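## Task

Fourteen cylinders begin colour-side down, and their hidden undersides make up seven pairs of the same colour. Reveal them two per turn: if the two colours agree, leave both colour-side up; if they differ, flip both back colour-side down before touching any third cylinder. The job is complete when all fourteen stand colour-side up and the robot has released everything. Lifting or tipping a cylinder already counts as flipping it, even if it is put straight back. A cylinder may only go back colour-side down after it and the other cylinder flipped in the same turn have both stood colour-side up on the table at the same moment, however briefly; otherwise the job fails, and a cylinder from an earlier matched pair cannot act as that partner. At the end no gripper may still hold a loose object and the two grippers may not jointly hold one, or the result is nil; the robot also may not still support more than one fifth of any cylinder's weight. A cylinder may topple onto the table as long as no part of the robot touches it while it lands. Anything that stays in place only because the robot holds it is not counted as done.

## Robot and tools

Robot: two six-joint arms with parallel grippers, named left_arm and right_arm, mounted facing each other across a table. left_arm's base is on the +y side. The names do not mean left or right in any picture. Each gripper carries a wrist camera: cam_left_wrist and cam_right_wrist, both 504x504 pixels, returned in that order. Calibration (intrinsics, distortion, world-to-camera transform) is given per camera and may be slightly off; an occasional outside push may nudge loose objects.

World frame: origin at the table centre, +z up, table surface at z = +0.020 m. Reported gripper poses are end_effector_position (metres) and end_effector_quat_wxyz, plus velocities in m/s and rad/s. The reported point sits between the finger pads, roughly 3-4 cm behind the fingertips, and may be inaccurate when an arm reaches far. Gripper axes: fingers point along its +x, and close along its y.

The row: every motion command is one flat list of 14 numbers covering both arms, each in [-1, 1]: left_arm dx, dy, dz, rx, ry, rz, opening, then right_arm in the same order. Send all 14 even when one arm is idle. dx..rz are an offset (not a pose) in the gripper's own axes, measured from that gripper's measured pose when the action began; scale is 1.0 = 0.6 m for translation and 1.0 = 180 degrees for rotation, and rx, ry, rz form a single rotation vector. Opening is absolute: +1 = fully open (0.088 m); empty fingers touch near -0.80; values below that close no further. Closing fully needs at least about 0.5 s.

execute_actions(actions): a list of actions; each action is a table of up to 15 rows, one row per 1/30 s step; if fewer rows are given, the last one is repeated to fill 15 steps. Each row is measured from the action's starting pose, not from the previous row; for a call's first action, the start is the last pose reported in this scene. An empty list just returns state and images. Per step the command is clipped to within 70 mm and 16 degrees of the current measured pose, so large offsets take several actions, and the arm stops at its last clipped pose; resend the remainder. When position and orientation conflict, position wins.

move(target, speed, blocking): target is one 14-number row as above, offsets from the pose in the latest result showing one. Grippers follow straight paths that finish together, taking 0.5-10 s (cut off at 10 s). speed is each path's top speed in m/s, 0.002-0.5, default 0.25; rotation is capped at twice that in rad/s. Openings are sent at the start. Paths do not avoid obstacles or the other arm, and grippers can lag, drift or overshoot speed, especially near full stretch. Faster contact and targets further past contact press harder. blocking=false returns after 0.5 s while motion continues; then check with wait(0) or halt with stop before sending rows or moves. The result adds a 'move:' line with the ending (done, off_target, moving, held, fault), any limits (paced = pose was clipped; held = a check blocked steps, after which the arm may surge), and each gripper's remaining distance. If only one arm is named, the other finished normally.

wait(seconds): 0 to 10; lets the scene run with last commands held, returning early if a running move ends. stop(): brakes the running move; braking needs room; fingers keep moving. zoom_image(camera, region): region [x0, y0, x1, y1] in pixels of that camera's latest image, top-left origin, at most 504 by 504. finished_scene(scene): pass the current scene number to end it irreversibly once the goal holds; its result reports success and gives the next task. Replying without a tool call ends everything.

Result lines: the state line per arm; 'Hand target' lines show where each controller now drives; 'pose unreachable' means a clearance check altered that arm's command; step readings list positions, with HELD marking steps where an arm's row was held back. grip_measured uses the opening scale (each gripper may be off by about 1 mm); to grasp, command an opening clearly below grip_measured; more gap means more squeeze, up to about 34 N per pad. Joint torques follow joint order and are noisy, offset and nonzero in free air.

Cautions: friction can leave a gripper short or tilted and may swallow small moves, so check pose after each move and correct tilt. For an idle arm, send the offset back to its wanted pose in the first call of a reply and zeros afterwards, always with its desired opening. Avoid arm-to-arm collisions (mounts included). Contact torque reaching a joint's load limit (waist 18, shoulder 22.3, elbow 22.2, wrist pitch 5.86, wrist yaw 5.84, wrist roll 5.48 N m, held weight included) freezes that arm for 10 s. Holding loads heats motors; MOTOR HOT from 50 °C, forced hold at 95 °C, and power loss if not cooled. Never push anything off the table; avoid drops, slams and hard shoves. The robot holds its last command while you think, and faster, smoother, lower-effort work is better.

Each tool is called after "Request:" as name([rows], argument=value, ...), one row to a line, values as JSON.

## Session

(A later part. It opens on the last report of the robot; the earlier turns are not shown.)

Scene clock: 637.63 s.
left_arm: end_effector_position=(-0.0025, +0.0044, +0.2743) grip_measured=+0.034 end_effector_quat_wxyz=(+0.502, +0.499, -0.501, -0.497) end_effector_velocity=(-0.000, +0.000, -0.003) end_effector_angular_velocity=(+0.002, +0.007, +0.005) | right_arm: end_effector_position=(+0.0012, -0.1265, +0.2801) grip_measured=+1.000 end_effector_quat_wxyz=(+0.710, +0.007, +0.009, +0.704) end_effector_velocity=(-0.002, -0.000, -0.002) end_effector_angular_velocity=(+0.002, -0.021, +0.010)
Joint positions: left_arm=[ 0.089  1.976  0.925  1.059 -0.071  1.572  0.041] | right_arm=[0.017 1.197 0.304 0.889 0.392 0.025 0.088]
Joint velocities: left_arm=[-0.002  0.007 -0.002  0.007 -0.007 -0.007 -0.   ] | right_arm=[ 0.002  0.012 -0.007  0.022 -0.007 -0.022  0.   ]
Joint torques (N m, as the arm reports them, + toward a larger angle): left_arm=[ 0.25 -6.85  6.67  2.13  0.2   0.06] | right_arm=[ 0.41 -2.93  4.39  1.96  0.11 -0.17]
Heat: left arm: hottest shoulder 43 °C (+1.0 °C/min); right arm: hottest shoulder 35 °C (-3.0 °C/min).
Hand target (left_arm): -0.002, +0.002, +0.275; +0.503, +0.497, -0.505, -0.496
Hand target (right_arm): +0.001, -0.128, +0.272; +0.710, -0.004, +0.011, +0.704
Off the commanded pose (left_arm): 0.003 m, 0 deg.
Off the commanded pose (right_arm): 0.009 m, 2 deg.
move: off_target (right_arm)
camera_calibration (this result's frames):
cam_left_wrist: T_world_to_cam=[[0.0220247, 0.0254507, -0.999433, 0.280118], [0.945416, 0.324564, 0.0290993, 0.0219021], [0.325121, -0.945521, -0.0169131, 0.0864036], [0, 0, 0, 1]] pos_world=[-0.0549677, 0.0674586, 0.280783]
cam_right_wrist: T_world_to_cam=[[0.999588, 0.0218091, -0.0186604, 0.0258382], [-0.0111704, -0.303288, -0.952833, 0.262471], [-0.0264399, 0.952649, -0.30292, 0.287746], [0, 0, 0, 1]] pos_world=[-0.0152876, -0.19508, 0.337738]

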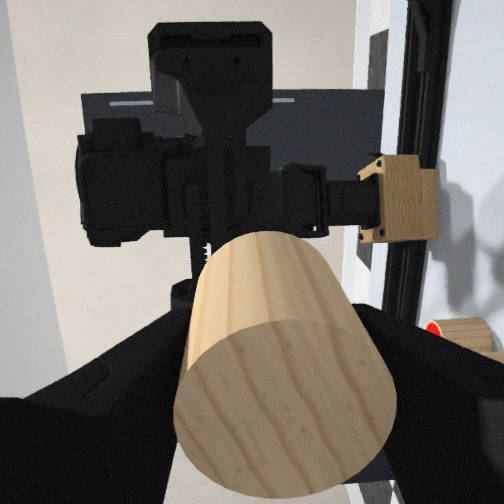

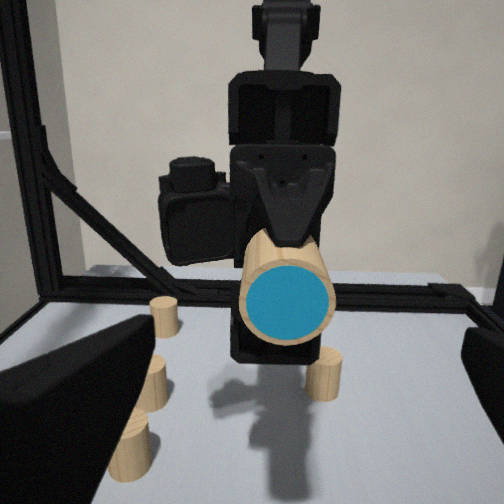

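Request:
move(target=[0,0,0,0,0,0,-0.3,0.141,0.007,-0.013,-0.007,0,0.003,1], speed=0.1)

Request:
execute_actions([
  [[0,0,0,0,0,0,-0.3,0,0,0,0,0,0,-0.3]],
  [[0,0,0,0,0,0,-0.3,0,0,0,0,0,0,-0.3]],
  [[0,0,0,0,0,0,1,0,0,0,0,0,0,-0.3]],
])

Request:
move(target=[-0.1,0,0,-0.003,0.001,-0.001,1,-0.1,0,0,0,0,0,-0.3], speed=0.15)

Request:
move(target=[-0.45,-0.197,0.25,0,0,-0.497,0.5,-0.35,-0.435,-0.198,0,0.505,0,-0.3], speed=0.4)

Scene clock: 643.40 s.
left_arm: end_effector_position=(-0.0023, +0.0043, +0.2740) grip_measured=+0.033 end_effector_quat_wxyz=(+0.502, +0.499, -0.501, -0.497) end_effector_velocity=(-0.000, +0.001, +0.001) end_effector_angular_velocity=(+0.002, -0.007, +0.005) | right_arm: end_effector_position=(-0.0025, -0.0454, +0.2719) grip_measured=+1.000 end_effector_quat_wxyz=(+0.706, +0.001, +0.004, +0.708) end_effector_velocity=(+0.001, +0.002, -0.005) end_effector_angular_velocity=(-0.021, +0.001, -0.000)
Joint positions: left_arm=[ 0.089  1.977  0.925  1.059 -0.071  1.572  0.041] | right_arm=[-0.088  1.586  0.555  1.026  0.278  0.009  0.088]
Joint velocities: left_arm=[-0.002 -0.007 -0.002 -0.007 -0.007  0.007 -0.   ] | right_arm=[-0.007  0.007  0.007 -0.022 -0.007  0.007  0.   ]
Joint torques (N m, as the arm reports them, + toward a larger angle): left_arm=[-0.05 -7.65  5.78  1.7  -0.02 -0.05] | right_arm=[-0.25 -5.02  6.75  1.98 -0.1  -0.18]
Heat: left arm: hottest shoulder 43 °C (+1.0 °C/min); right arm: hottest elbow 35 °C (-3.0 °C/min).
Hand target (left_arm): -0.002, +0.004, +0.274; +0.503, +0.499, -0.501, -0.497
Hand target (right_arm): -0.003, -0.042, +0.272; +0.706, -0.001, +0.002, +0.708
Off the commanded pose (left_arm): 0.000 m, 0 deg.
Off the commanded pose (right_arm): 0.004 m, 0 deg.
move: done
camera_calibration (this result's frames):
cam_left_wrist: T_world_to_cam=[[0.0220407, 0.0258395, -0.999423, 0.279816], [0.945291, 0.324914, 0.0292473, 0.0217034], [0.325482, -0.945391, -0.0172645, 0.0863802], [0, 0, 0, 1]] pos_world=[-0.0547986, 0.067381, 0.280511]
cam_right_wrist: T_world_to_cam=[[0.999516, 0.0310081, -0.00235654, 0.0236088], [0.00720148, -0.304519, -0.952479, 0.279073], [-0.0302522, 0.952002, -0.304595, 0.208359], [0, 0, 0, 1]] pos_world=[-0.0193038, -0.114107, 0.329331]

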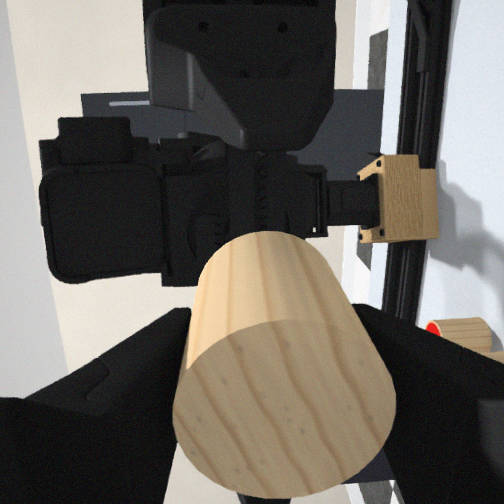

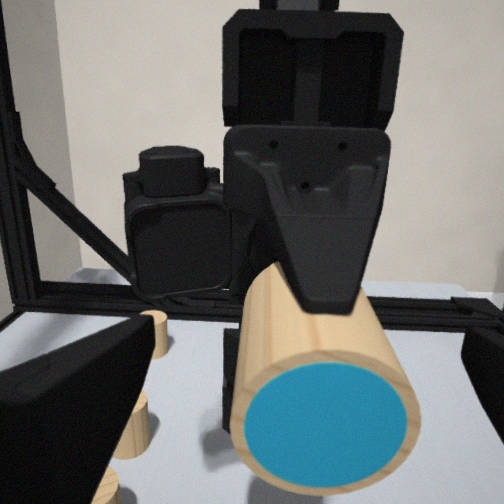

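Scene clock: 644.90 s.
left_arm: end_effector_position=(-0.0028, +0.0043, +0.2738) grip_measured=+1.000 end_effector_quat_wxyz=(+0.502, +0.499, -0.501, -0.498) end_effector_velocity=(-0.000, +0.002, -0.003) end_effector_angular_velocity=(+0.012, +0.007, +0.005) | right_arm: end_effector_position=(-0.0022, -0.0453, +0.2720) grip_measured=+0.025 end_effector_quat_wxyz=(+0.707, +0.001, +0.004, +0.707) end_effector_velocity=(-0.000, -0.000, -0.003) end_effector_angular_velocity=(-0.012, -0.011, +0.005)
Joint positions: left_arm=[ 0.089  1.977  0.925  1.059 -0.071  1.572  0.088] | right_arm=[-0.089  1.586  0.555  1.026  0.279  0.009  0.04 ]
Joint velocities: left_arm=[-0.002 -0.002 -0.007 -0.007 -0.007 -0.007  0.   ] | right_arm=[-0.002  0.002 -0.002 -0.007 -0.007 -0.007 -0.   ]
Joint torques (N m, as the arm reports them, + toward a larger angle): left_arm=[-0.1  -7.55  5.75  1.74  0.01 -0.03] | right_arm=[ 0.07 -6.28  5.57  1.82  0.02 -0.01]
Heat: left arm: hottest shoulder 44 °C (+2.0 °C/min); right arm: hottest elbow 35 °C (-2.0 °C/min).
Hand target (left_arm): -0.003, +0.004, +0.274; +0.502, +0.499, -0.501, -0.498
Hand target (right_arm): -0.002, -0.045, +0.272; +0.707, +0.001, +0.004, +0.707
Off the commanded pose (left_arm): 0.000 m, 0 deg.
Off the commanded pose (right_arm): 0.000 m, 0 deg.
Step readings (end_effector_position; steps 1 to 15: 1st action; 16 to 30: 2nd action; 31 to 45: 3rd action):
0: left_arm (-0.0023, +0.0043, +0.2740) | right_arm (-0.0025, -0.0454, +0.2719)
1: left_arm (-0.0023, +0.0043, +0.2740) | right_arm (-0.0025, -0.0453, +0.2720)
2: left_arm (-0.0023, +0.0043, +0.2740) | right_arm (-0.0025, -0.0453, +0.2720)
4: left_arm (-0.0023, +0.0043, +0.2740) | right_arm (-0.0025, -0.0453, +0.2720)
8: left_arm (-0.0023, +0.0043, +0.2740) | right_arm (-0.0025, -0.0453, +0.2720)
15: left_arm (-0.0028, +0.0043, +0.2740) | right_arm (-0.0022, -0.0453, +0.2720)
16: left_arm (-0.0028, +0.0043, +0.2740) | right_arm (-0.0022, -0.0453, +0.2720)
17: left_arm (-0.0028, +0.0043, +0.2740) | right_arm (-0.0022, -0.0453, +0.2720)
19: left_arm (-0.0028, +0.0043, +0.2740) | right_arm (-0.0022, -0.0453, +0.2720)
23: left_arm (-0.0028, +0.0043, +0.2738) | right_arm (-0.0022, -0.0453, +0.2720)
30: left_arm (-0.0028, +0.0043, +0.2738) | right_arm (-0.0022, -0.0453, +0.2720)
31: left_arm (-0.0028, +0.0043, +0.2738) | right_arm (-0.0022, -0.0453, +0.2720)
32: left_arm (-0.0028, +0.0043, +0.2738) | right_arm (-0.0022, -0.0453, +0.2720)
34: left_arm (-0.0028, +0.0043, +0.2740) | right_arm (-0.0022, -0.0453, +0.2719)
38: left_arm (-0.0028, +0.0043, +0.2739) | right_arm (-0.0022, -0.0453, +0.2720)
45: end_effector_position above
camera_calibration (this result's frames):
cam_left_wrist: T_world_to_cam=[[0.0221111, 0.0261858, -0.999413, 0.279634], [0.945785, 0.32346, 0.0293997, 0.022158], [0.32404, -0.94588, -0.0176141, 0.0866318], [0, 0, 0, 1]] pos_world=[-0.0552119, 0.0674536, 0.280344]
cam_right_wrist: T_world_to_cam=[[0.999551, 0.0298651, -0.00244738, 0.0233274], [0.00675594, -0.304176, -0.952592, 0.279287], [-0.0291937, 0.952147, -0.304242, 0.208235], [0, 0, 0, 1]] pos_world=[-0.0191246, -0.114014, 0.329457]

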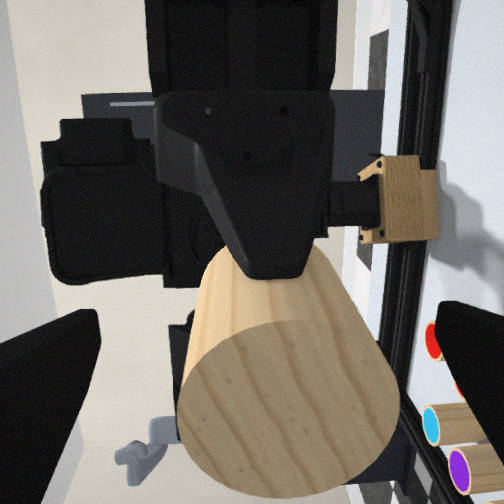

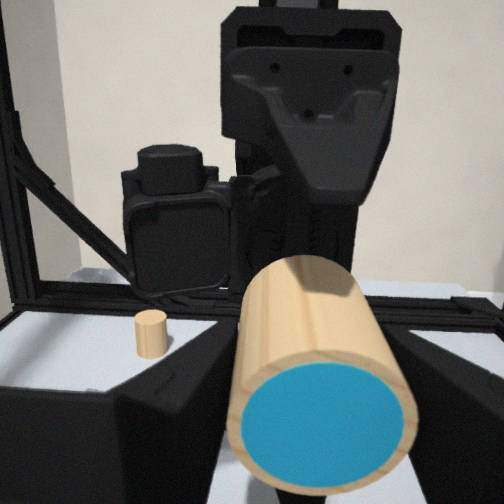

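Scene clock: 645.80 s.
left_arm: end_effector_position=(-0.0032, +0.0621, +0.2698) grip_measured=+1.000 end_effector_quat_wxyz=(+0.500, +0.501, -0.497, -0.502) end_effector_velocity=(+0.000, +0.003, -0.001) end_effector_angular_velocity=(+0.007, +0.021, +0.005) | right_arm: end_effector_position=(-0.0025, -0.1020, +0.2742) grip_measured=+0.024 end_effector_quat_wxyz=(+0.707, +0.003, +0.003, +0.708) end_effector_velocity=(-0.001, -0.004, -0.004) end_effector_angular_velocity=(-0.016, -0.013, +0.010)
Joint positions: left_arm=[ 0.075  1.816  0.673  1.136 -0.084  1.566  0.088] | right_arm=[-0.015  1.353  0.364  0.989  0.352  0.009  0.04 ]
Joint velocities: left_arm=[-0.002 -0.012 -0.012 -0.007 -0.007 -0.022  0.   ] | right_arm=[ 0.002 -0.017 -0.012 -0.022 -0.007 -0.007 -0.   ]
Joint torques (N m, as the arm reports them, + toward a larger angle): left_arm=[-0.34 -7.37  4.93  1.99 -0.21 -0.15] | right_arm=[ 0.38 -5.57  4.27  1.72  0.13  0.01]
Heat: left arm: hottest shoulder 44 °C (+2.0 °C/min); right arm: hottest shoulder 35 °C (-2.0 °C/min).
Hand target (left_arm): -0.003, +0.064, +0.274; +0.504, +0.498, -0.497, -0.500
Hand target (right_arm): -0.002, -0.105, +0.272; +0.707, +0.001, +0.004, +0.707
Off the commanded pose (left_arm): 0.004 m, 1 deg.
Off the commanded pose (right_arm): 0.004 m, 0 deg.
move: done
camera_calibration (this result's frames):
cam_left_wrist: T_world_to_cam=[[0.0169707, 0.0387093, -0.999106, 0.27331], [0.946058, 0.322736, 0.0285736, 0.00418328], [0.323554, -0.945697, -0.0311441, 0.14495], [0, 0, 0, 1]] pos_world=[-0.055495, 0.125149, 0.27746]
cam_right_wrist: T_world_to_cam=[[0.999536, 0.0302572, -0.00336349, 0.0255796], [0.00589239, -0.300671, -0.95371, 0.264709], [-0.0298678, 0.953248, -0.30071, 0.262016], [0, 0, 0, 1]] pos_world=[-0.0193017, -0.17095, 0.331333]

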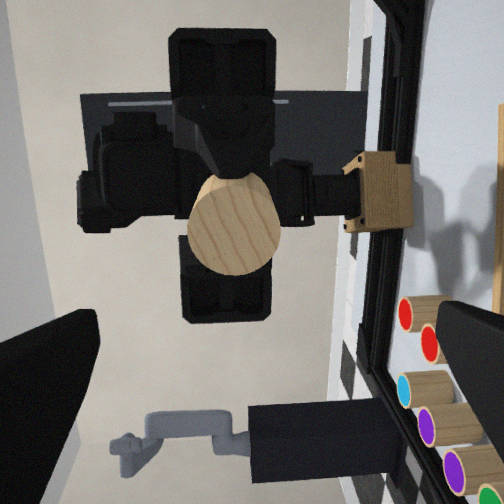

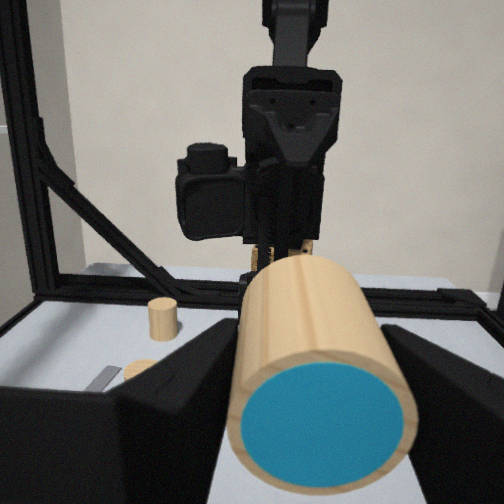

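Scene clock: 648.33 s.
left_arm: end_effector_position=(-0.1532, +0.3321, +0.1535) grip_measured=+0.500 end_effector_quat_wxyz=(+0.003, +0.704, +0.002, -0.710) end_effector_velocity=(+0.003, +0.003, -0.000) end_effector_angular_velocity=(+0.011, -0.020, +0.020) | right_arm: end_effector_position=(+0.2560, -0.3120, +0.1555) grip_measured=+0.024 end_effector_quat_wxyz=(+0.500, -0.503, +0.505, +0.492) end_effector_velocity=(-0.003, -0.003, -0.001) end_effector_angular_velocity=(-0.022, +0.017, +0.010)
Joint positions: left_arm=[-0.591  1.592  0.921 -0.893  0.005  0.815  0.064] | right_arm=[-1.269  1.47   0.919 -1.024  0.016 -0.891  0.04 ]
Joint velocities: left_arm=[-0.002  0.002  0.002 -0.022 -0.007 -0.022 -0.   ] | right_arm=[ 0.002  0.007  0.002 -0.022  0.007 -0.007 -0.   ]
Joint torques (N m, as the arm reports them, + toward a larger angle): left_arm=[-0.19 -4.05  6.7   0.09  0.21 -0.11] | right_arm=[-0.31 -4.31  6.77 -0.12  0.07 -0.22]
Heat: left arm: hottest shoulder 43 °C (+1.0 °C/min); right arm: hottest elbow 35 °C (-2.0 °C/min).
Hand target (left_arm): -0.156, +0.332, +0.154; +0.002, +0.702, +0.004, -0.712
Hand target (right_arm): +0.259, -0.311, +0.156; +0.499, -0.505, +0.504, +0.492
Off the commanded pose (left_arm): 0.001 m, 0 deg.
Off the commanded pose (right_arm): 0.003 m, 1 deg.
move: done
camera_calibration (this result's frames):
cam_left_wrist: T_world_to_cam=[[0.0137979, 0.999439, 0.0305076, -0.328411], [0.949545, -0.0226576, 0.312812, 0.1339], [0.313328, 0.0246522, -0.949325, 0.262373], [0, 0, 0, 1]] pos_world=[-0.204821, 0.324792, 0.217211]
cam_right_wrist: T_world_to_cam=[[0.999727, -0.00477712, -0.0228572, -0.234774], [0.00266474, -0.949117, 0.314914, -0.311813], [-0.0231986, -0.314889, -0.948845, 0.137589], [0, 0, 0, 1]] pos_world=[0.238733, -0.253744, 0.223379]

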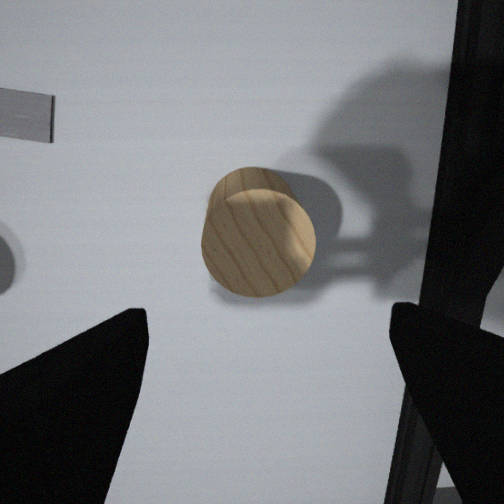

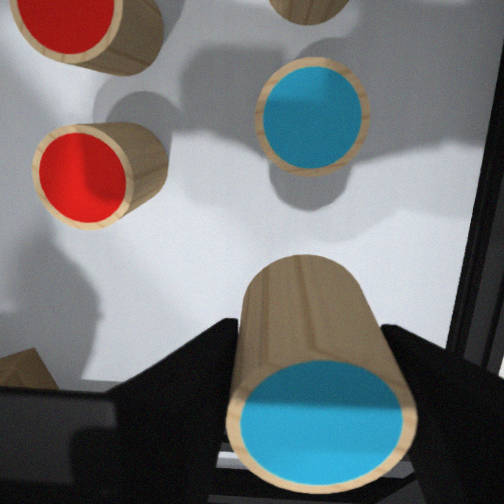

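Request:
move(target=[0.142,-0.001,0.013,0,0,0,0.5,0.147,0,0,0,0,0,-0.3], speed=0.07)

Request:
execute_actions([
  [[0,0,0,0,0,0,0.5,0,0,0,0,0,0,0.5]],
  [[0,0,0,0,0,0,0.5,0,0,0,0,0,0,0.5]],
  [[0,0,0,0,0,0,0.5,0,0,0,0,0,0,0.5]],
  [[0,0,0,0,0,0,-0.3,0,0,0,0,0,0,0.5]],
  [[0,0,0,0,0,0,-0.3,0,0,0,0,0,0,0.5]],
])

Request:
move(target=[-0.13,0,0,0,0,0,-0.3,-0.13,0,0,0,0,0,0.5], speed=0.15)

Request:
move(target=[-0.216,0.555,-0.258,0,0,0.506,-0.3,-0.207,0.425,0.301,0,-0.497,0,1], speed=0.4)

Scene clock: 654.13 s.
left_arm: end_effector_position=(-0.1621, +0.3307, +0.0713) grip_measured=+0.500 end_effector_quat_wxyz=(+0.005, +0.702, +0.000, -0.713) end_effector_velocity=(+0.004, +0.004, -0.003) end_effector_angular_velocity=(+0.011, -0.020, +0.005) | right_arm: end_effector_position=(+0.2582, -0.3112, +0.0754) grip_measured=+0.024 end_effector_quat_wxyz=(+0.505, -0.503, +0.501, +0.491) end_effector_velocity=(-0.005, -0.003, -0.000) end_effector_angular_velocity=(-0.008, +0.022, +0.005)
Joint positions: left_arm=[-0.612  1.813  0.779 -0.521  0.006  0.795  0.063] | right_arm=[-1.272  1.633  0.716 -0.645  0.017 -0.892  0.04 ]
Joint velocities: left_arm=[-0.002  0.007 -0.007 -0.007 -0.007 -0.007 -0.   ] | right_arm=[-0.002 -0.002 -0.002 -0.022 -0.007 -0.007 -0.   ]
Joint torques (N m, as the arm reports them, + toward a larger angle): left_arm=[-0.32 -4.52  4.03  0.52  0.02 -0.09] | right_arm=[-0.24 -3.32  2.42  1.96 -0.08 -0.15]
Heat: left arm: hottest shoulder 42 °C (+0.0 °C/min); right arm: hottest elbow 35 °C (-2.0 °C/min).
Hand target (left_arm): -0.161, +0.333, +0.069; +0.003, +0.704, +0.002, -0.710
Hand target (right_arm): +0.256, -0.314, +0.068; +0.500, -0.503, +0.505, +0.492
Off the commanded pose (left_arm): 0.003 m, 0 deg.
Off the commanded pose (right_arm): 0.009 m, 1 deg.
move: off_target (right_arm)
camera_calibration (this result's frames):
cam_left_wrist: T_world_to_cam=[[0.0151429, 0.999564, 0.0253441, -0.323834], [0.951589, -0.0221893, 0.306571, 0.168711], [0.307, 0.0194748, -0.95151, 0.18796], [0, 0, 0, 1]] pos_world=[-0.213343, 0.323776, 0.135331]
cam_right_wrist: T_world_to_cam=[[0.999903, -0.00655509, -0.0122597, -0.240172], [-0.0024628, -0.951431, 0.307851, -0.284741], [-0.0136822, -0.307791, -0.951356, 0.0618785], [0, 0, 0, 1]] pos_world=[0.240294, -0.25344, 0.143582]

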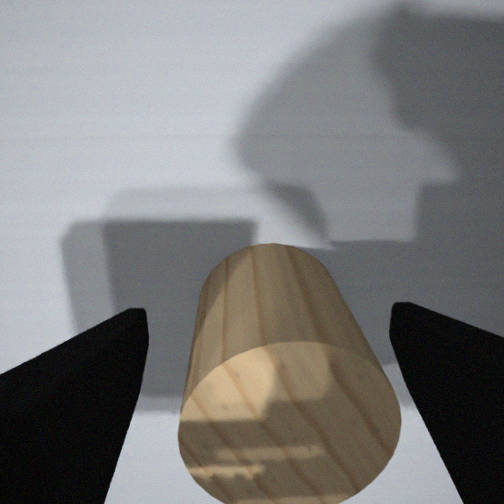

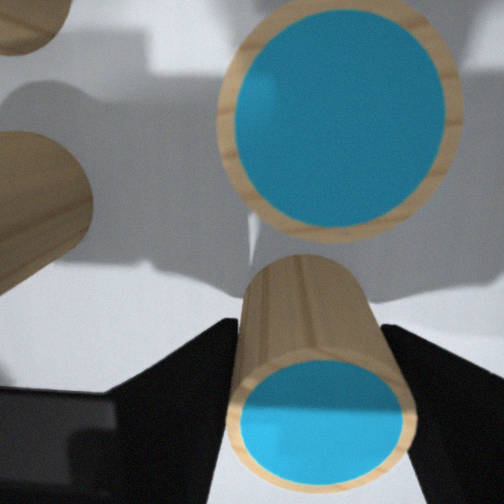

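Scene clock: 656.63 s.
left_arm: end_effector_position=(-0.1621, +0.3309, +0.0713) grip_measured=+0.034 end_effector_quat_wxyz=(+0.005, +0.702, +0.000, -0.712) end_effector_velocity=(+0.000, +0.003, +0.000) end_effector_angular_velocity=(+0.011, +0.000, +0.019) | right_arm: end_effector_position=(+0.2585, -0.3107, +0.0754) grip_measured=+0.500 end_effector_quat_wxyz=(+0.506, -0.503, +0.500, +0.491) end_effector_velocity=(-0.001, -0.005, -0.001) end_effector_angular_velocity=(-0.013, +0.005, -0.000)
Joint positions: left_arm=[-0.612  1.813  0.779 -0.521  0.007  0.795  0.041] | right_arm=[-1.272  1.633  0.716 -0.643  0.015 -0.892  0.063]
Joint velocities: left_arm=[-0.002 -0.002 -0.002 -0.007  0.007 -0.022 -0.   ] | right_arm=[-0.007 -0.002 -0.007 -0.007  0.007 -0.007 -0.   ]
Joint torques (N m, as the arm reports them, + toward a larger angle): left_arm=[-0.22 -5.21  4.47  0.28  0.    0.  ] | right_arm=[ 0.11 -5.52  4.39  0.11 -0.04 -0.02]
Heat: left arm: hottest shoulder 42 °C (+0.0 °C/min); right arm: hottest elbow 35 °C (-1.0 °C/min).
Hand target (left_arm): -0.162, +0.331, +0.071; +0.005, +0.702, +0.000, -0.712
Hand target (right_arm): +0.258, -0.311, +0.075; +0.506, -0.503, +0.500, +0.491
Off the commanded pose (left_arm): 0.000 m, 0 deg.
Off the commanded pose (right_arm): 0.000 m, 0 deg.
Step readings (end_effector_position; steps 1 to 15: 1st action; 16 to 30: 2nd action; 31 to 45: 3rd action; 46 to 60: 4th action; 61 to 75: 5th action):
0: left_arm (-0.1621, +0.3307, +0.0713) | right_arm (+0.2582, -0.3112, +0.0754)
1: left_arm (-0.1621, +0.3307, +0.0713) | right_arm (+0.2582, -0.3112, +0.0755)
2: left_arm (-0.1621, +0.3307, +0.0713) | right_arm (+0.2585, -0.3108, +0.0756)
4: left_arm (-0.1621, +0.3307, +0.0713) | right_arm (+0.2595, -0.3099, +0.0755)
8: left_arm (-0.1621, +0.3307, +0.0713) | right_arm (+0.2587, -0.3105, +0.0754)
15: left_arm (-0.1621, +0.3307, +0.0713) | right_arm (+0.2585, -0.3107, +0.0754)
16: left_arm (-0.1621, +0.3307, +0.0713) | right_arm (+0.2585, -0.3107, +0.0754)
17: left_arm (-0.1621, +0.3307, +0.0713) | right_arm (+0.2585, -0.3107, +0.0754)
19: left_arm (-0.1621, +0.3307, +0.0713) | right_arm (+0.2585, -0.3107, +0.0754)
23: left_arm (-0.1621, +0.3307, +0.0713) | right_arm (+0.2585, -0.3107, +0.0754)
30: left_arm (-0.1621, +0.3307, +0.0713) | right_arm (+0.2585, -0.3107, +0.0754)
31: left_arm (-0.1621, +0.3307, +0.0713) | right_arm (+0.2585, -0.3107, +0.0754)
32: left_arm (-0.1621, +0.3307, +0.0713) | right_arm (+0.2585, -0.3107, +0.0754)
34: left_arm (-0.1621, +0.3307, +0.0713) | right_arm (+0.2585, -0.3107, +0.0754)
38: left_arm (-0.1621, +0.3307, +0.0713) | right_arm (+0.2585, -0.3107, +0.0754)
45: left_arm (-0.1621, +0.3307, +0.0713) | right_arm (+0.2585, -0.3107, +0.0754)
46: left_arm (-0.1621, +0.3307, +0.0713) | right_arm (+0.2585, -0.3107, +0.0754)
47: left_arm (-0.1621, +0.3307, +0.0713) | right_arm (+0.2585, -0.3107, +0.0754)
49: left_arm (-0.1621, +0.3309, +0.0713) | right_arm (+0.2585, -0.3107, +0.0754)
53: left_arm (-0.1621, +0.3309, +0.0713) | right_arm (+0.2585, -0.3107, +0.0754)
60: left_arm (-0.1621, +0.3309, +0.0713) | right_arm (+0.2585, -0.3107, +0.0754)
61: left_arm (-0.1621, +0.3309, +0.0713) | right_arm (+0.2585, -0.3107, +0.0754)
62: left_arm (-0.1621, +0.3309, +0.0713) | right_arm (+0.2585, -0.3107, +0.0754)
64: left_arm (-0.1621, +0.3309, +0.0713) | right_arm (+0.2585, -0.3107, +0.0754)
68: left_arm (-0.1621, +0.3309, +0.0713) | right_arm (+0.2585, -0.3107, +0.0754)
75: end_effector_position above
camera_calibration (this result's frames):
cam_left_wrist: T_world_to_cam=[[0.0151422, 0.999543, 0.0261612, -0.324046], [0.95151, -0.0224443, 0.306797, 0.168699], [0.307244, 0.0202471, -0.951416, 0.187709], [0, 0, 0, 1]] pos_world=[-0.213285, 0.323884, 0.13531]
cam_right_wrist: T_world_to_cam=[[0.999916, -0.00651716, -0.0111852, -0.240527], [-0.0027868, -0.952142, 0.305645, -0.284288], [-0.0126418, -0.305588, -0.95208, 0.0624915], [0, 0, 0, 1]] pos_world=[0.240505, -0.253154, 0.143698]

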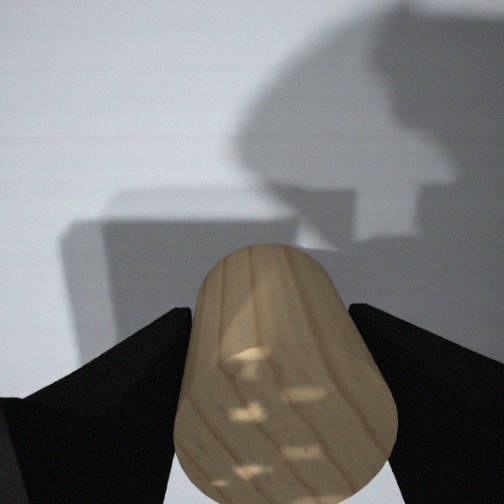

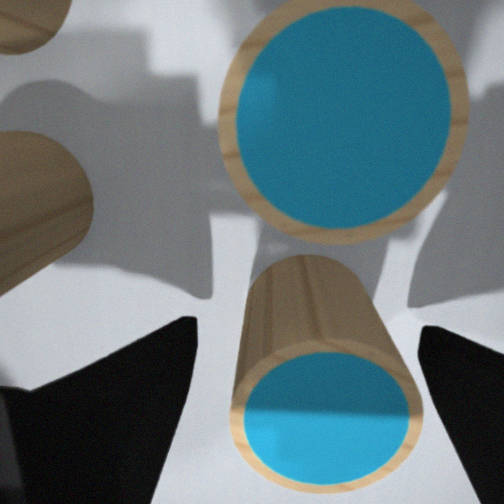

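Scene clock: 657.63 s.
left_arm: end_effector_position=(-0.1590, +0.3340, +0.1437) grip_measured=+0.033 end_effector_quat_wxyz=(-0.000, +0.706, +0.005, -0.708) end_effector_velocity=(+0.000, -0.002, +0.003) end_effector_angular_velocity=(-0.021, -0.011, -0.015) | right_arm: end_effector_position=(+0.2553, -0.3126, +0.1489) grip_measured=+0.500 end_effector_quat_wxyz=(+0.500, -0.503, +0.505, +0.492) end_effector_velocity=(-0.002, -0.004, +0.001) end_effector_angular_velocity=(-0.016, +0.009, +0.005)
Joint positions: left_arm=[-0.612  1.629  0.916 -0.862  0.007  0.795  0.041] | right_arm=[-1.27   1.476  0.896 -0.997  0.015 -0.892  0.063]
Joint velocities: left_arm=[-0.007 -0.007  0.007 -0.007 -0.022  0.007 -0.   ] | right_arm=[-0.002 -0.002  0.002 -0.022  0.007 -0.007 -0.   ]
Joint torques (N m, as the arm reports them, + toward a larger angle): left_arm=[-0.11 -6.01  6.56  0.04  0.02  0.02] | right_arm=[ 0.34 -5.98  6.64 -0.13 -0.03  0.11]
Heat: left arm: hottest shoulder 42 °C (+0.0 °C/min); right arm: hottest elbow 35 °C (-1.0 °C/min).
Hand target (left_arm): -0.162, +0.331, +0.149; +0.005, +0.702, +0.000, -0.713
Hand target (right_arm): +0.257, -0.310, +0.153; +0.506, -0.503, +0.500, +0.491
Off the commanded pose (left_arm): 0.006 m, 1 deg.
Off the commanded pose (right_arm): 0.005 m, 1 deg.
move: done
camera_calibration (this result's frames):
cam_left_wrist: T_world_to_cam=[[0.0147137, 0.9991, 0.0397825, -0.330988], [0.947445, -0.0266473, 0.318806, 0.142701], [0.319579, 0.033001, -0.946985, 0.252704], [0, 0, 0, 1]] pos_world=[-0.21109, 0.326153, 0.20698]
cam_right_wrist: T_world_to_cam=[[0.999706, -0.00516458, -0.023697, -0.234256], [0.00256566, -0.949062, 0.315079, -0.310359], [-0.0241171, -0.315047, -0.94877, 0.131272], [0, 0, 0, 1]] pos_world=[0.238149, -0.254403, 0.216783]

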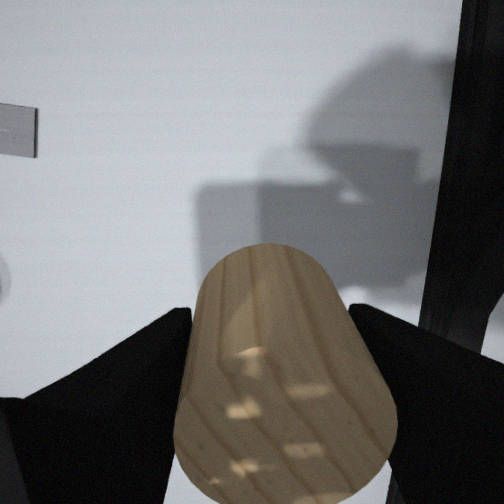

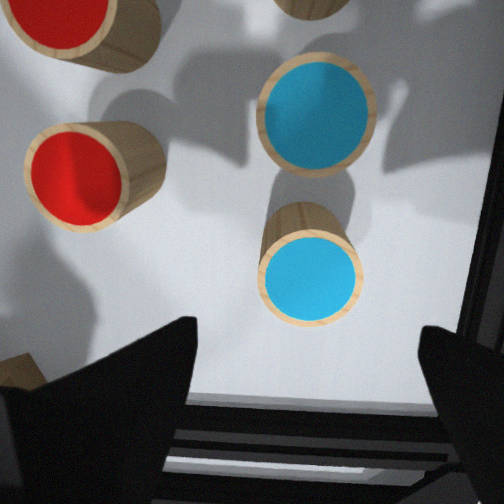

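Scene clock: 660.30 s.
left_arm: end_effector_position=(-0.0034, +0.0042, +0.2718) grip_measured=+0.033 end_effector_quat_wxyz=(+0.502, +0.500, -0.502, -0.496) end_effector_velocity=(+0.002, +0.001, -0.008) end_effector_angular_velocity=(+0.022, +0.006, +0.010) | right_arm: end_effector_position=(+0.0007, -0.1287, +0.2786) grip_measured=+1.000 end_effector_quat_wxyz=(+0.707, +0.008, +0.011, +0.707) end_effector_velocity=(-0.001, +0.001, -0.002) end_effector_angular_velocity=(+0.002, -0.006, +0.005)
Joint positions: left_arm=[ 0.087  1.985  0.923  1.071 -0.074  1.576  0.041] | right_arm=[0.019 1.189 0.294 0.891 0.389 0.028 0.088]
Joint velocities: left_arm=[ 0.002  0.007 -0.007 -0.007 -0.007 -0.007 -0.   ] | right_arm=[-0.002  0.017 -0.002  0.022 -0.007 -0.007  0.   ]
Joint torques (N m, as the arm reports them, + toward a larger angle): left_arm=[ 0.14 -6.77  6.97  2.12  0.18  0.07] | right_arm=[ 0.37 -2.99  4.48  1.98  0.07 -0.19]
Heat: left arm: hottest shoulder 42 °C (+0.0 °C/min); right arm: hottest elbow 35 °C (-1.0 °C/min).
Hand target (left_arm): -0.003, +0.002, +0.274; +0.503, +0.497, -0.507, -0.494
Hand target (right_arm): +0.001, -0.130, +0.271; +0.708, -0.004, +0.012, +0.706
Off the commanded pose (left_arm): 0.004 m, 0 deg.
Off the commanded pose (right_arm): 0.010 m, 2 deg.
move: off_target (right_arm)
camera_calibration (this result's frames):
cam_left_wrist: T_world_to_cam=[[0.0260946, 0.0239457, -0.999373, 0.277671], [0.94528, 0.324641, 0.0324608, 0.0219277], [0.325215, -0.945534, -0.014164, 0.0857107], [0, 0, 0, 1]] pos_world=[-0.0558479, 0.0672748, 0.277999]
cam_right_wrist: T_world_to_cam=[[0.999392, 0.0278788, -0.0209371, 0.0278389], [-0.011464, -0.304362, -0.952488, 0.26015], [-0.0329267, 0.952149, -0.303857, 0.289595], [0, 0, 0, 1]] pos_world=[-0.0153042, -0.197334, 0.336368]

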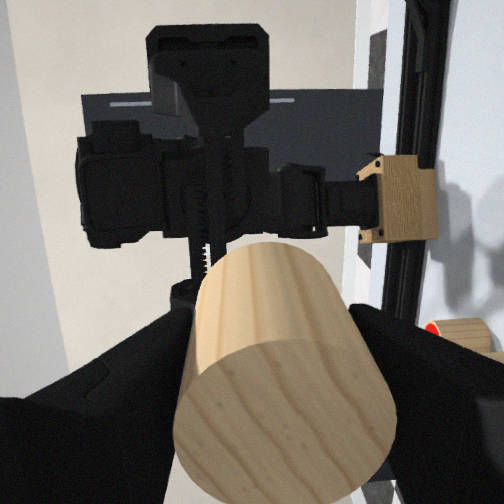

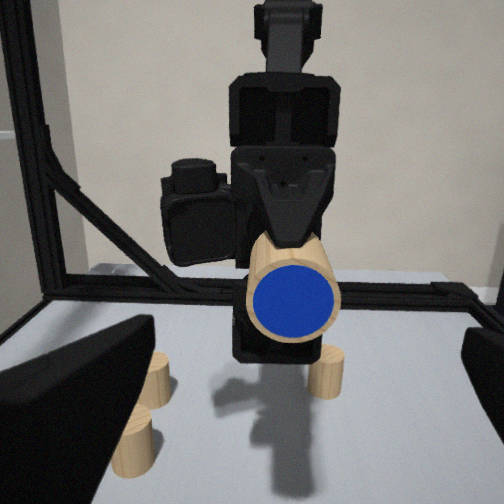

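Request:
move(target=[0,0,0,0,0,0,-0.3,0.1455,0.003,-0.014,-0.008,0,0.001,1], speed=0.1)

Request:
execute_actions([
  [[0,0,0,0,0,0,-0.3,0,0,0,0,0,0,-0.3]],
  [[0,0,0,0,0,0,-0.3,0,0,0,0,0,0,-0.3]],
  [[0,0,0,0,0,0,1,0,0,0,0,0,0,-0.3]],
])

Request:
move(target=[-0.1,0,0,-0.004,0.001,-0.001,1,-0.1,0,0,0,0,0,-0.3], speed=0.15)

Request:
move(target=[-0.04,-0.19,0.22,0,0,-0.497,0.5,-0.218,-0.149,-0.195,0,0.505,0,-0.3], speed=0.4)

Scene clock: 664.63 s.
left_arm: end_effector_position=(-0.0032, +0.0040, +0.2715) grip_measured=+0.033 end_effector_quat_wxyz=(+0.502, +0.500, -0.502, -0.496) end_effector_velocity=(-0.000, +0.001, -0.001) end_effector_angular_velocity=(+0.007, +0.022, +0.005) | right_arm: end_effector_position=(-0.0012, -0.0449, +0.2697) grip_measured=+1.000 end_effector_quat_wxyz=(+0.707, +0.000, +0.004, +0.708) end_effector_velocity=(+0.002, +0.002, -0.003) end_effector_angular_velocity=(-0.012, +0.004, -0.000)
Joint positions: left_arm=[ 0.087  1.986  0.923  1.072 -0.073  1.576  0.041] | right_arm=[-0.093  1.594  0.552  1.036  0.273  0.007  0.088]
Joint velocities: left_arm=[-0.002 -0.002 -0.002 -0.007 -0.007 -0.022 -0.   ] | right_arm=[-0.007  0.007  0.002 -0.007 -0.007  0.007  0.   ]
Joint torques (N m, as the arm reports them, + toward a larger angle): left_arm=[ 0.08 -7.62  5.77  1.7   0.   -0.04] | right_arm=[-0.21 -5.13  6.9   1.96 -0.11 -0.17]
Heat: left arm: hottest shoulder 42 °C (+0.0 °C/min); right arm: hottest elbow 35 °C (-1.0 °C/min).
Hand target (left_arm): -0.003, +0.004, +0.272; +0.502, +0.500, -0.502, -0.496
Hand target (right_arm): -0.001, -0.042, +0.270; +0.706, -0.002, +0.001, +0.708
Off the commanded pose (left_arm): 0.000 m, 0 deg.
Off the commanded pose (right_arm): 0.003 m, 0 deg.
move: done
camera_calibration (this result's frames):
cam_left_wrist: T_world_to_cam=[[0.0260978, 0.0239455, -0.999373, 0.277419], [0.94528, 0.324641, 0.0324638, 0.0218595], [0.325215, -0.945534, -0.0141628, 0.0855276], [0, 0, 0, 1]] pos_world=[-0.0557182, 0.0671299, 0.277746]
cam_right_wrist: T_world_to_cam=[[0.99953, 0.0306306, -0.000956147, 0.0219025], [0.0084535, -0.305574, -0.952131, 0.277024], [-0.0294565, 0.951676, -0.305689, 0.207499], [0, 0, 0, 1]] pos_world=[-0.0181218, -0.113491, 0.327214]

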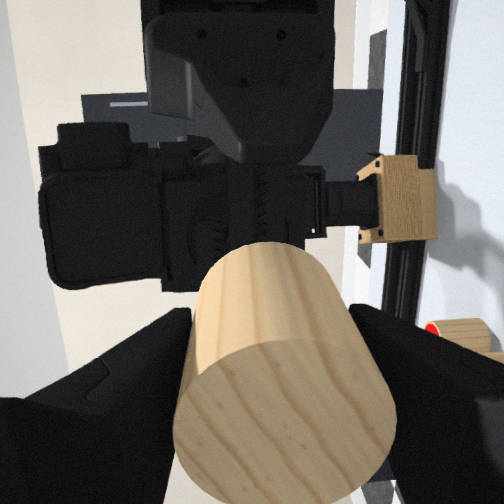

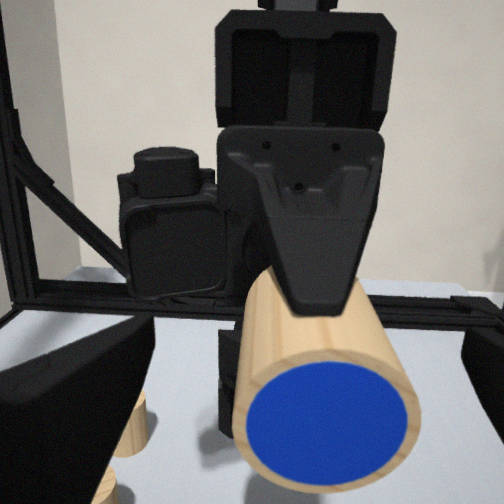

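Scene clock: 666.13 s.
left_arm: end_effector_position=(-0.0037, +0.0040, +0.2713) grip_measured=+1.000 end_effector_quat_wxyz=(+0.501, +0.500, -0.503, -0.496) end_effector_velocity=(-0.000, -0.000, +0.001) end_effector_angular_velocity=(+0.002, +0.007, +0.005) | right_arm: end_effector_position=(-0.0008, -0.0448, +0.2697) grip_measured=+0.024 end_effector_quat_wxyz=(+0.707, +0.000, +0.004, +0.707) end_effector_velocity=(+0.000, -0.001, +0.000) end_effector_angular_velocity=(-0.002, -0.008, +0.005)
Joint positions: left_arm=[ 0.086  1.987  0.923  1.072 -0.073  1.576  0.088] | right_arm=[-0.094  1.594  0.552  1.036  0.274  0.007  0.04 ]
Joint velocities: left_arm=[-0.002 -0.002  0.002 -0.007 -0.007 -0.007  0.   ] | right_arm=[-0.002 -0.007 -0.002 -0.007 -0.007 -0.007 -0.   ]
Joint torques (N m, as the arm reports them, + toward a larger angle): left_arm=[ 0.   -7.62  5.7   1.74  0.01 -0.05] | right_arm=[ 0.02 -6.29  5.51  1.83  0.01  0.  ]
Heat: left arm: hottest shoulder 43 °C (+1.0 °C/min); right arm: hottest elbow 35 °C (-1.0 °C/min).
Hand target (left_arm): -0.004, +0.004, +0.271; +0.501, +0.500, -0.503, -0.496
Hand target (right_arm): -0.001, -0.045, +0.270; +0.707, +0.000, +0.004, +0.707
Off the commanded pose (left_arm): 0.000 m, 0 deg.
Off the commanded pose (right_arm): 0.000 m, 0 deg.
Step readings (end_effector_position; steps 1 to 15: 1st action; 16 to 30: 2nd action; 31 to 45: 3rd action):
0: left_arm (-0.0032, +0.0040, +0.2715) | right_arm (-0.0012, -0.0449, +0.2697)
1: left_arm (-0.0032, +0.0040, +0.2715) | right_arm (-0.0012, -0.0449, +0.2697)
2: left_arm (-0.0032, +0.0040, +0.2715) | right_arm (-0.0012, -0.0449, +0.2697)
4: left_arm (-0.0032, +0.0040, +0.2715) | right_arm (-0.0012, -0.0449, +0.2697)
8: left_arm (-0.0033, +0.0040, +0.2715) | right_arm (-0.0011, -0.0449, +0.2697)
15: left_arm (-0.0037, +0.0040, +0.2713) | right_arm (-0.0008, -0.0448, +0.2697)
16: left_arm (-0.0037, +0.0040, +0.2713) | right_arm (-0.0008, -0.0448, +0.2697)
17: left_arm (-0.0037, +0.0040, +0.2713) | right_arm (-0.0008, -0.0448, +0.2697)
19: left_arm (-0.0037, +0.0040, +0.2713) | right_arm (-0.0008, -0.0448, +0.2697)
23: left_arm (-0.0037, +0.0040, +0.2713) | right_arm (-0.0008, -0.0448, +0.2697)
30: left_arm (-0.0037, +0.0040, +0.2713) | right_arm (-0.0008, -0.0448, +0.2697)
31: left_arm (-0.0037, +0.0040, +0.2713) | right_arm (-0.0008, -0.0448, +0.2697)
32: left_arm (-0.0037, +0.0040, +0.2713) | right_arm (-0.0008, -0.0448, +0.2697)
34: left_arm (-0.0037, +0.0040, +0.2713) | right_arm (-0.0008, -0.0448, +0.2697)
38: left_arm (-0.0037, +0.0040, +0.2713) | right_arm (-0.0008, -0.0448, +0.2697)
45: end_effector_position above
camera_calibration (this result's frames):
cam_left_wrist: T_world_to_cam=[[0.0261676, 0.0242855, -0.999363, 0.277239], [0.945773, 0.323186, 0.0326182, 0.0223142], [0.323772, -0.946024, -0.0145115, 0.0857789], [0, 0, 0, 1]] pos_world=[-0.0561316, 0.0672043, 0.277579]
cam_right_wrist: T_world_to_cam=[[0.999576, 0.0291054, -0.000951919, 0.0214041], [0.00799122, -0.305585, -0.952131, 0.277036], [-0.028003, 0.95172, -0.305688, 0.207461], [0, 0, 0, 1]] pos_world=[-0.0177994, -0.113409, 0.327214]

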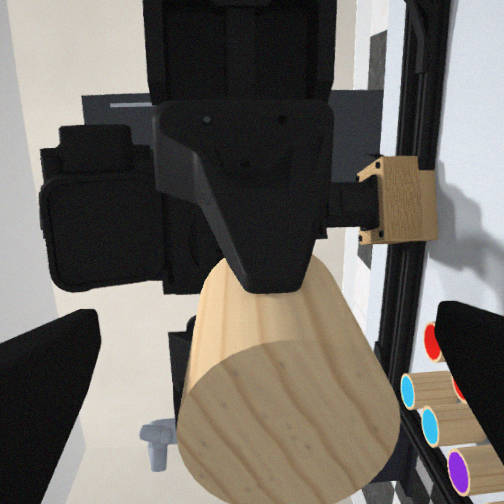

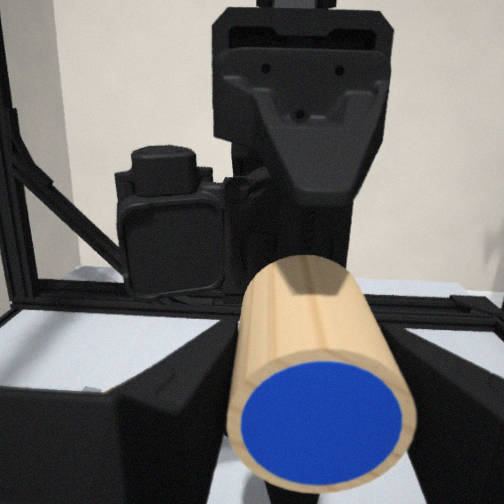

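Scene clock: 667.03 s.
left_arm: end_effector_position=(-0.0043, +0.0618, +0.2672) grip_measured=+1.000 end_effector_quat_wxyz=(+0.500, +0.501, -0.498, -0.502) end_effector_velocity=(+0.000, +0.004, -0.005) end_effector_angular_velocity=(+0.017, +0.006, +0.005) | right_arm: end_effector_position=(-0.0011, -0.1015, +0.2720) grip_measured=+0.024 end_effector_quat_wxyz=(+0.707, +0.002, +0.003, +0.707) end_effector_velocity=(-0.004, -0.002, -0.003) end_effector_angular_velocity=(-0.016, -0.013, +0.034)
Joint positions: left_arm=[ 0.072  1.828  0.671  1.152 -0.086  1.566  0.088] | right_arm=[-0.022  1.361  0.359  1.     0.346  0.007  0.04 ]
Joint velocities: left_arm=[-0.002 -0.007 -0.017 -0.007 -0.007 -0.007  0.   ] | right_arm=[-0.002 -0.012 -0.007 -0.022 -0.037 -0.007  0.   ]
Joint torques (N m, as the arm reports them, + toward a larger angle): left_arm=[-0.26 -7.44  4.71  1.99 -0.23 -0.13] | right_arm=[ 0.16 -5.52  4.15  1.69  0.12  0.03]
Heat: left arm: hottest shoulder 43 °C (+1.0 °C/min); right arm: hottest elbow 35 °C (-1.0 °C/min).
Hand target (left_arm): -0.004, +0.064, +0.271; +0.504, +0.498, -0.498, -0.500
Hand target (right_arm): -0.001, -0.105, +0.270; +0.707, +0.000, +0.004, +0.707
Off the commanded pose (left_arm): 0.004 m, 1 deg.
Off the commanded pose (right_arm): 0.004 m, 0 deg.
move: done
camera_calibration (this result's frames):
cam_left_wrist: T_world_to_cam=[[0.0176476, 0.0371768, -0.999153, 0.270796], [0.946286, 0.322054, 0.0286969, 0.00536481], [0.322848, -0.945991, -0.0294964, 0.14457], [0, 0, 0, 1]] pos_world=[-0.0565296, 0.124967, 0.274677]
cam_right_wrist: T_world_to_cam=[[0.999563, 0.0294928, -0.00186473, 0.023653], [0.00712335, -0.301702, -0.953376, 0.262625], [-0.0286803, 0.952946, -0.30178, 0.261205], [0, 0, 0, 1]] pos_world=[-0.018022, -0.170377, 0.329251]

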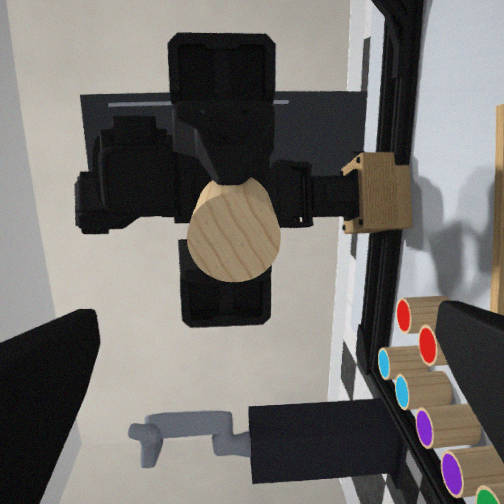

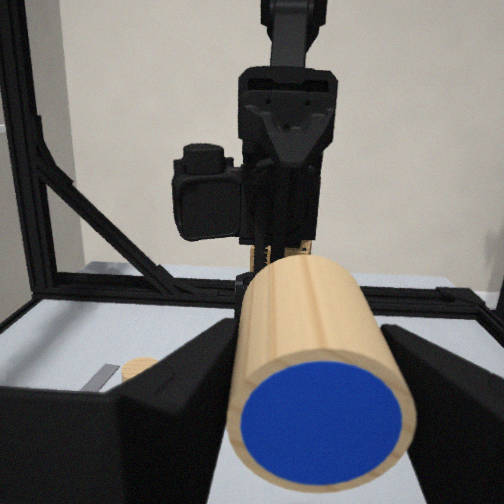

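Scene clock: 669.67 s.
left_arm: end_effector_position=(-0.1350, +0.0854, +0.1554) grip_measured=+0.500 end_effector_quat_wxyz=(+0.006, +0.705, -0.001, -0.709) end_effector_velocity=(+0.001, +0.002, -0.002) end_effector_angular_velocity=(+0.018, -0.014, +0.005) | right_arm: end_effector_position=(+0.0874, -0.2348, +0.1541) grip_measured=+0.024 end_effector_quat_wxyz=(+0.499, -0.502, +0.506, +0.493) end_effector_velocity=(+0.000, -0.005, -0.000) end_effector_angular_velocity=(-0.021, +0.009, +0.015)
Joint positions: left_arm=[-0.189  2.364  2.025 -1.221  0.003  1.219  0.064] | right_arm=[-0.435  1.434  0.882 -1.036  0.003 -0.056  0.04 ]
Joint velocities: left_arm=[-0.002  0.012  0.012 -0.022 -0.007 -0.007 -0.   ] | right_arm=[-0.007 -0.002 -0.002 -0.022 -0.007 -0.022 -0.   ]
Joint torques (N m, as the arm reports them, + toward a larger angle): left_arm=[-0.27 -8.63  7.07  0.    0.26 -0.1 ] | right_arm=[-0.12 -4.25  6.92 -0.09  0.08 -0.18]
Heat: left arm: hottest shoulder 43 °C (+2.0 °C/min); right arm: hottest elbow 35 °C (+0.0 °C/min).
Hand target (left_arm): -0.137, +0.085, +0.153; +0.004, +0.703, +0.002, -0.711
Hand target (right_arm): +0.089, -0.232, +0.155; +0.499, -0.504, +0.505, +0.493
Off the commanded pose (left_arm): 0.002 m, 0 deg.
Off the commanded pose (right_arm): 0.002 m, 1 deg.
move: done
camera_calibration (this result's frames):
cam_left_wrist: T_world_to_cam=[[0.0152254, 0.999623, 0.0228561, -0.0808088], [0.948812, -0.0216562, 0.315099, 0.109917], [0.315475, 0.0168886, -0.948784, 0.265371], [0, 0, 0, 1]] pos_world=[-0.186778, 0.078677, 0.218992]
cam_right_wrist: T_world_to_cam=[[0.99962, -0.00601176, -0.0268938, -0.0655246], [0.00281287, -0.948558, 0.31659, -0.237821], [-0.0274136, -0.316546, -0.948181, 0.156613], [0, 0, 0, 1]] pos_world=[0.070462, -0.176406, 0.222027]

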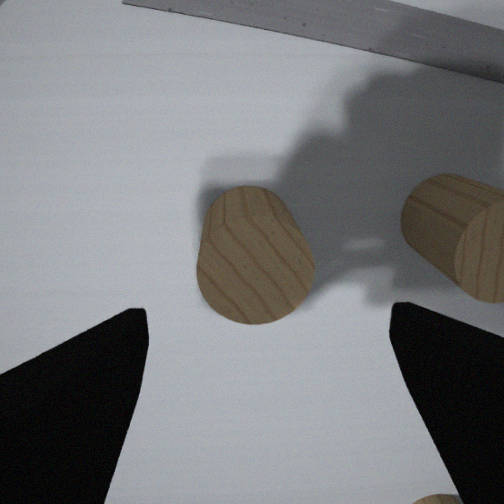

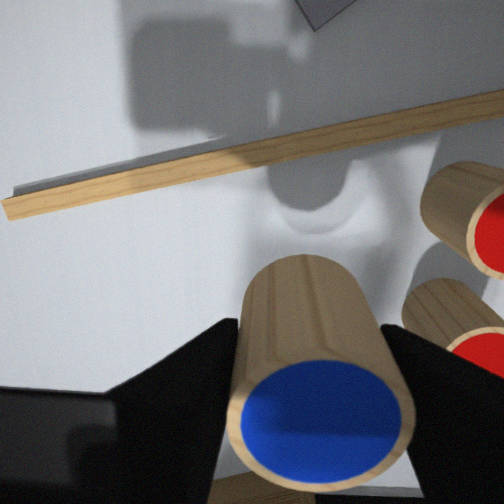

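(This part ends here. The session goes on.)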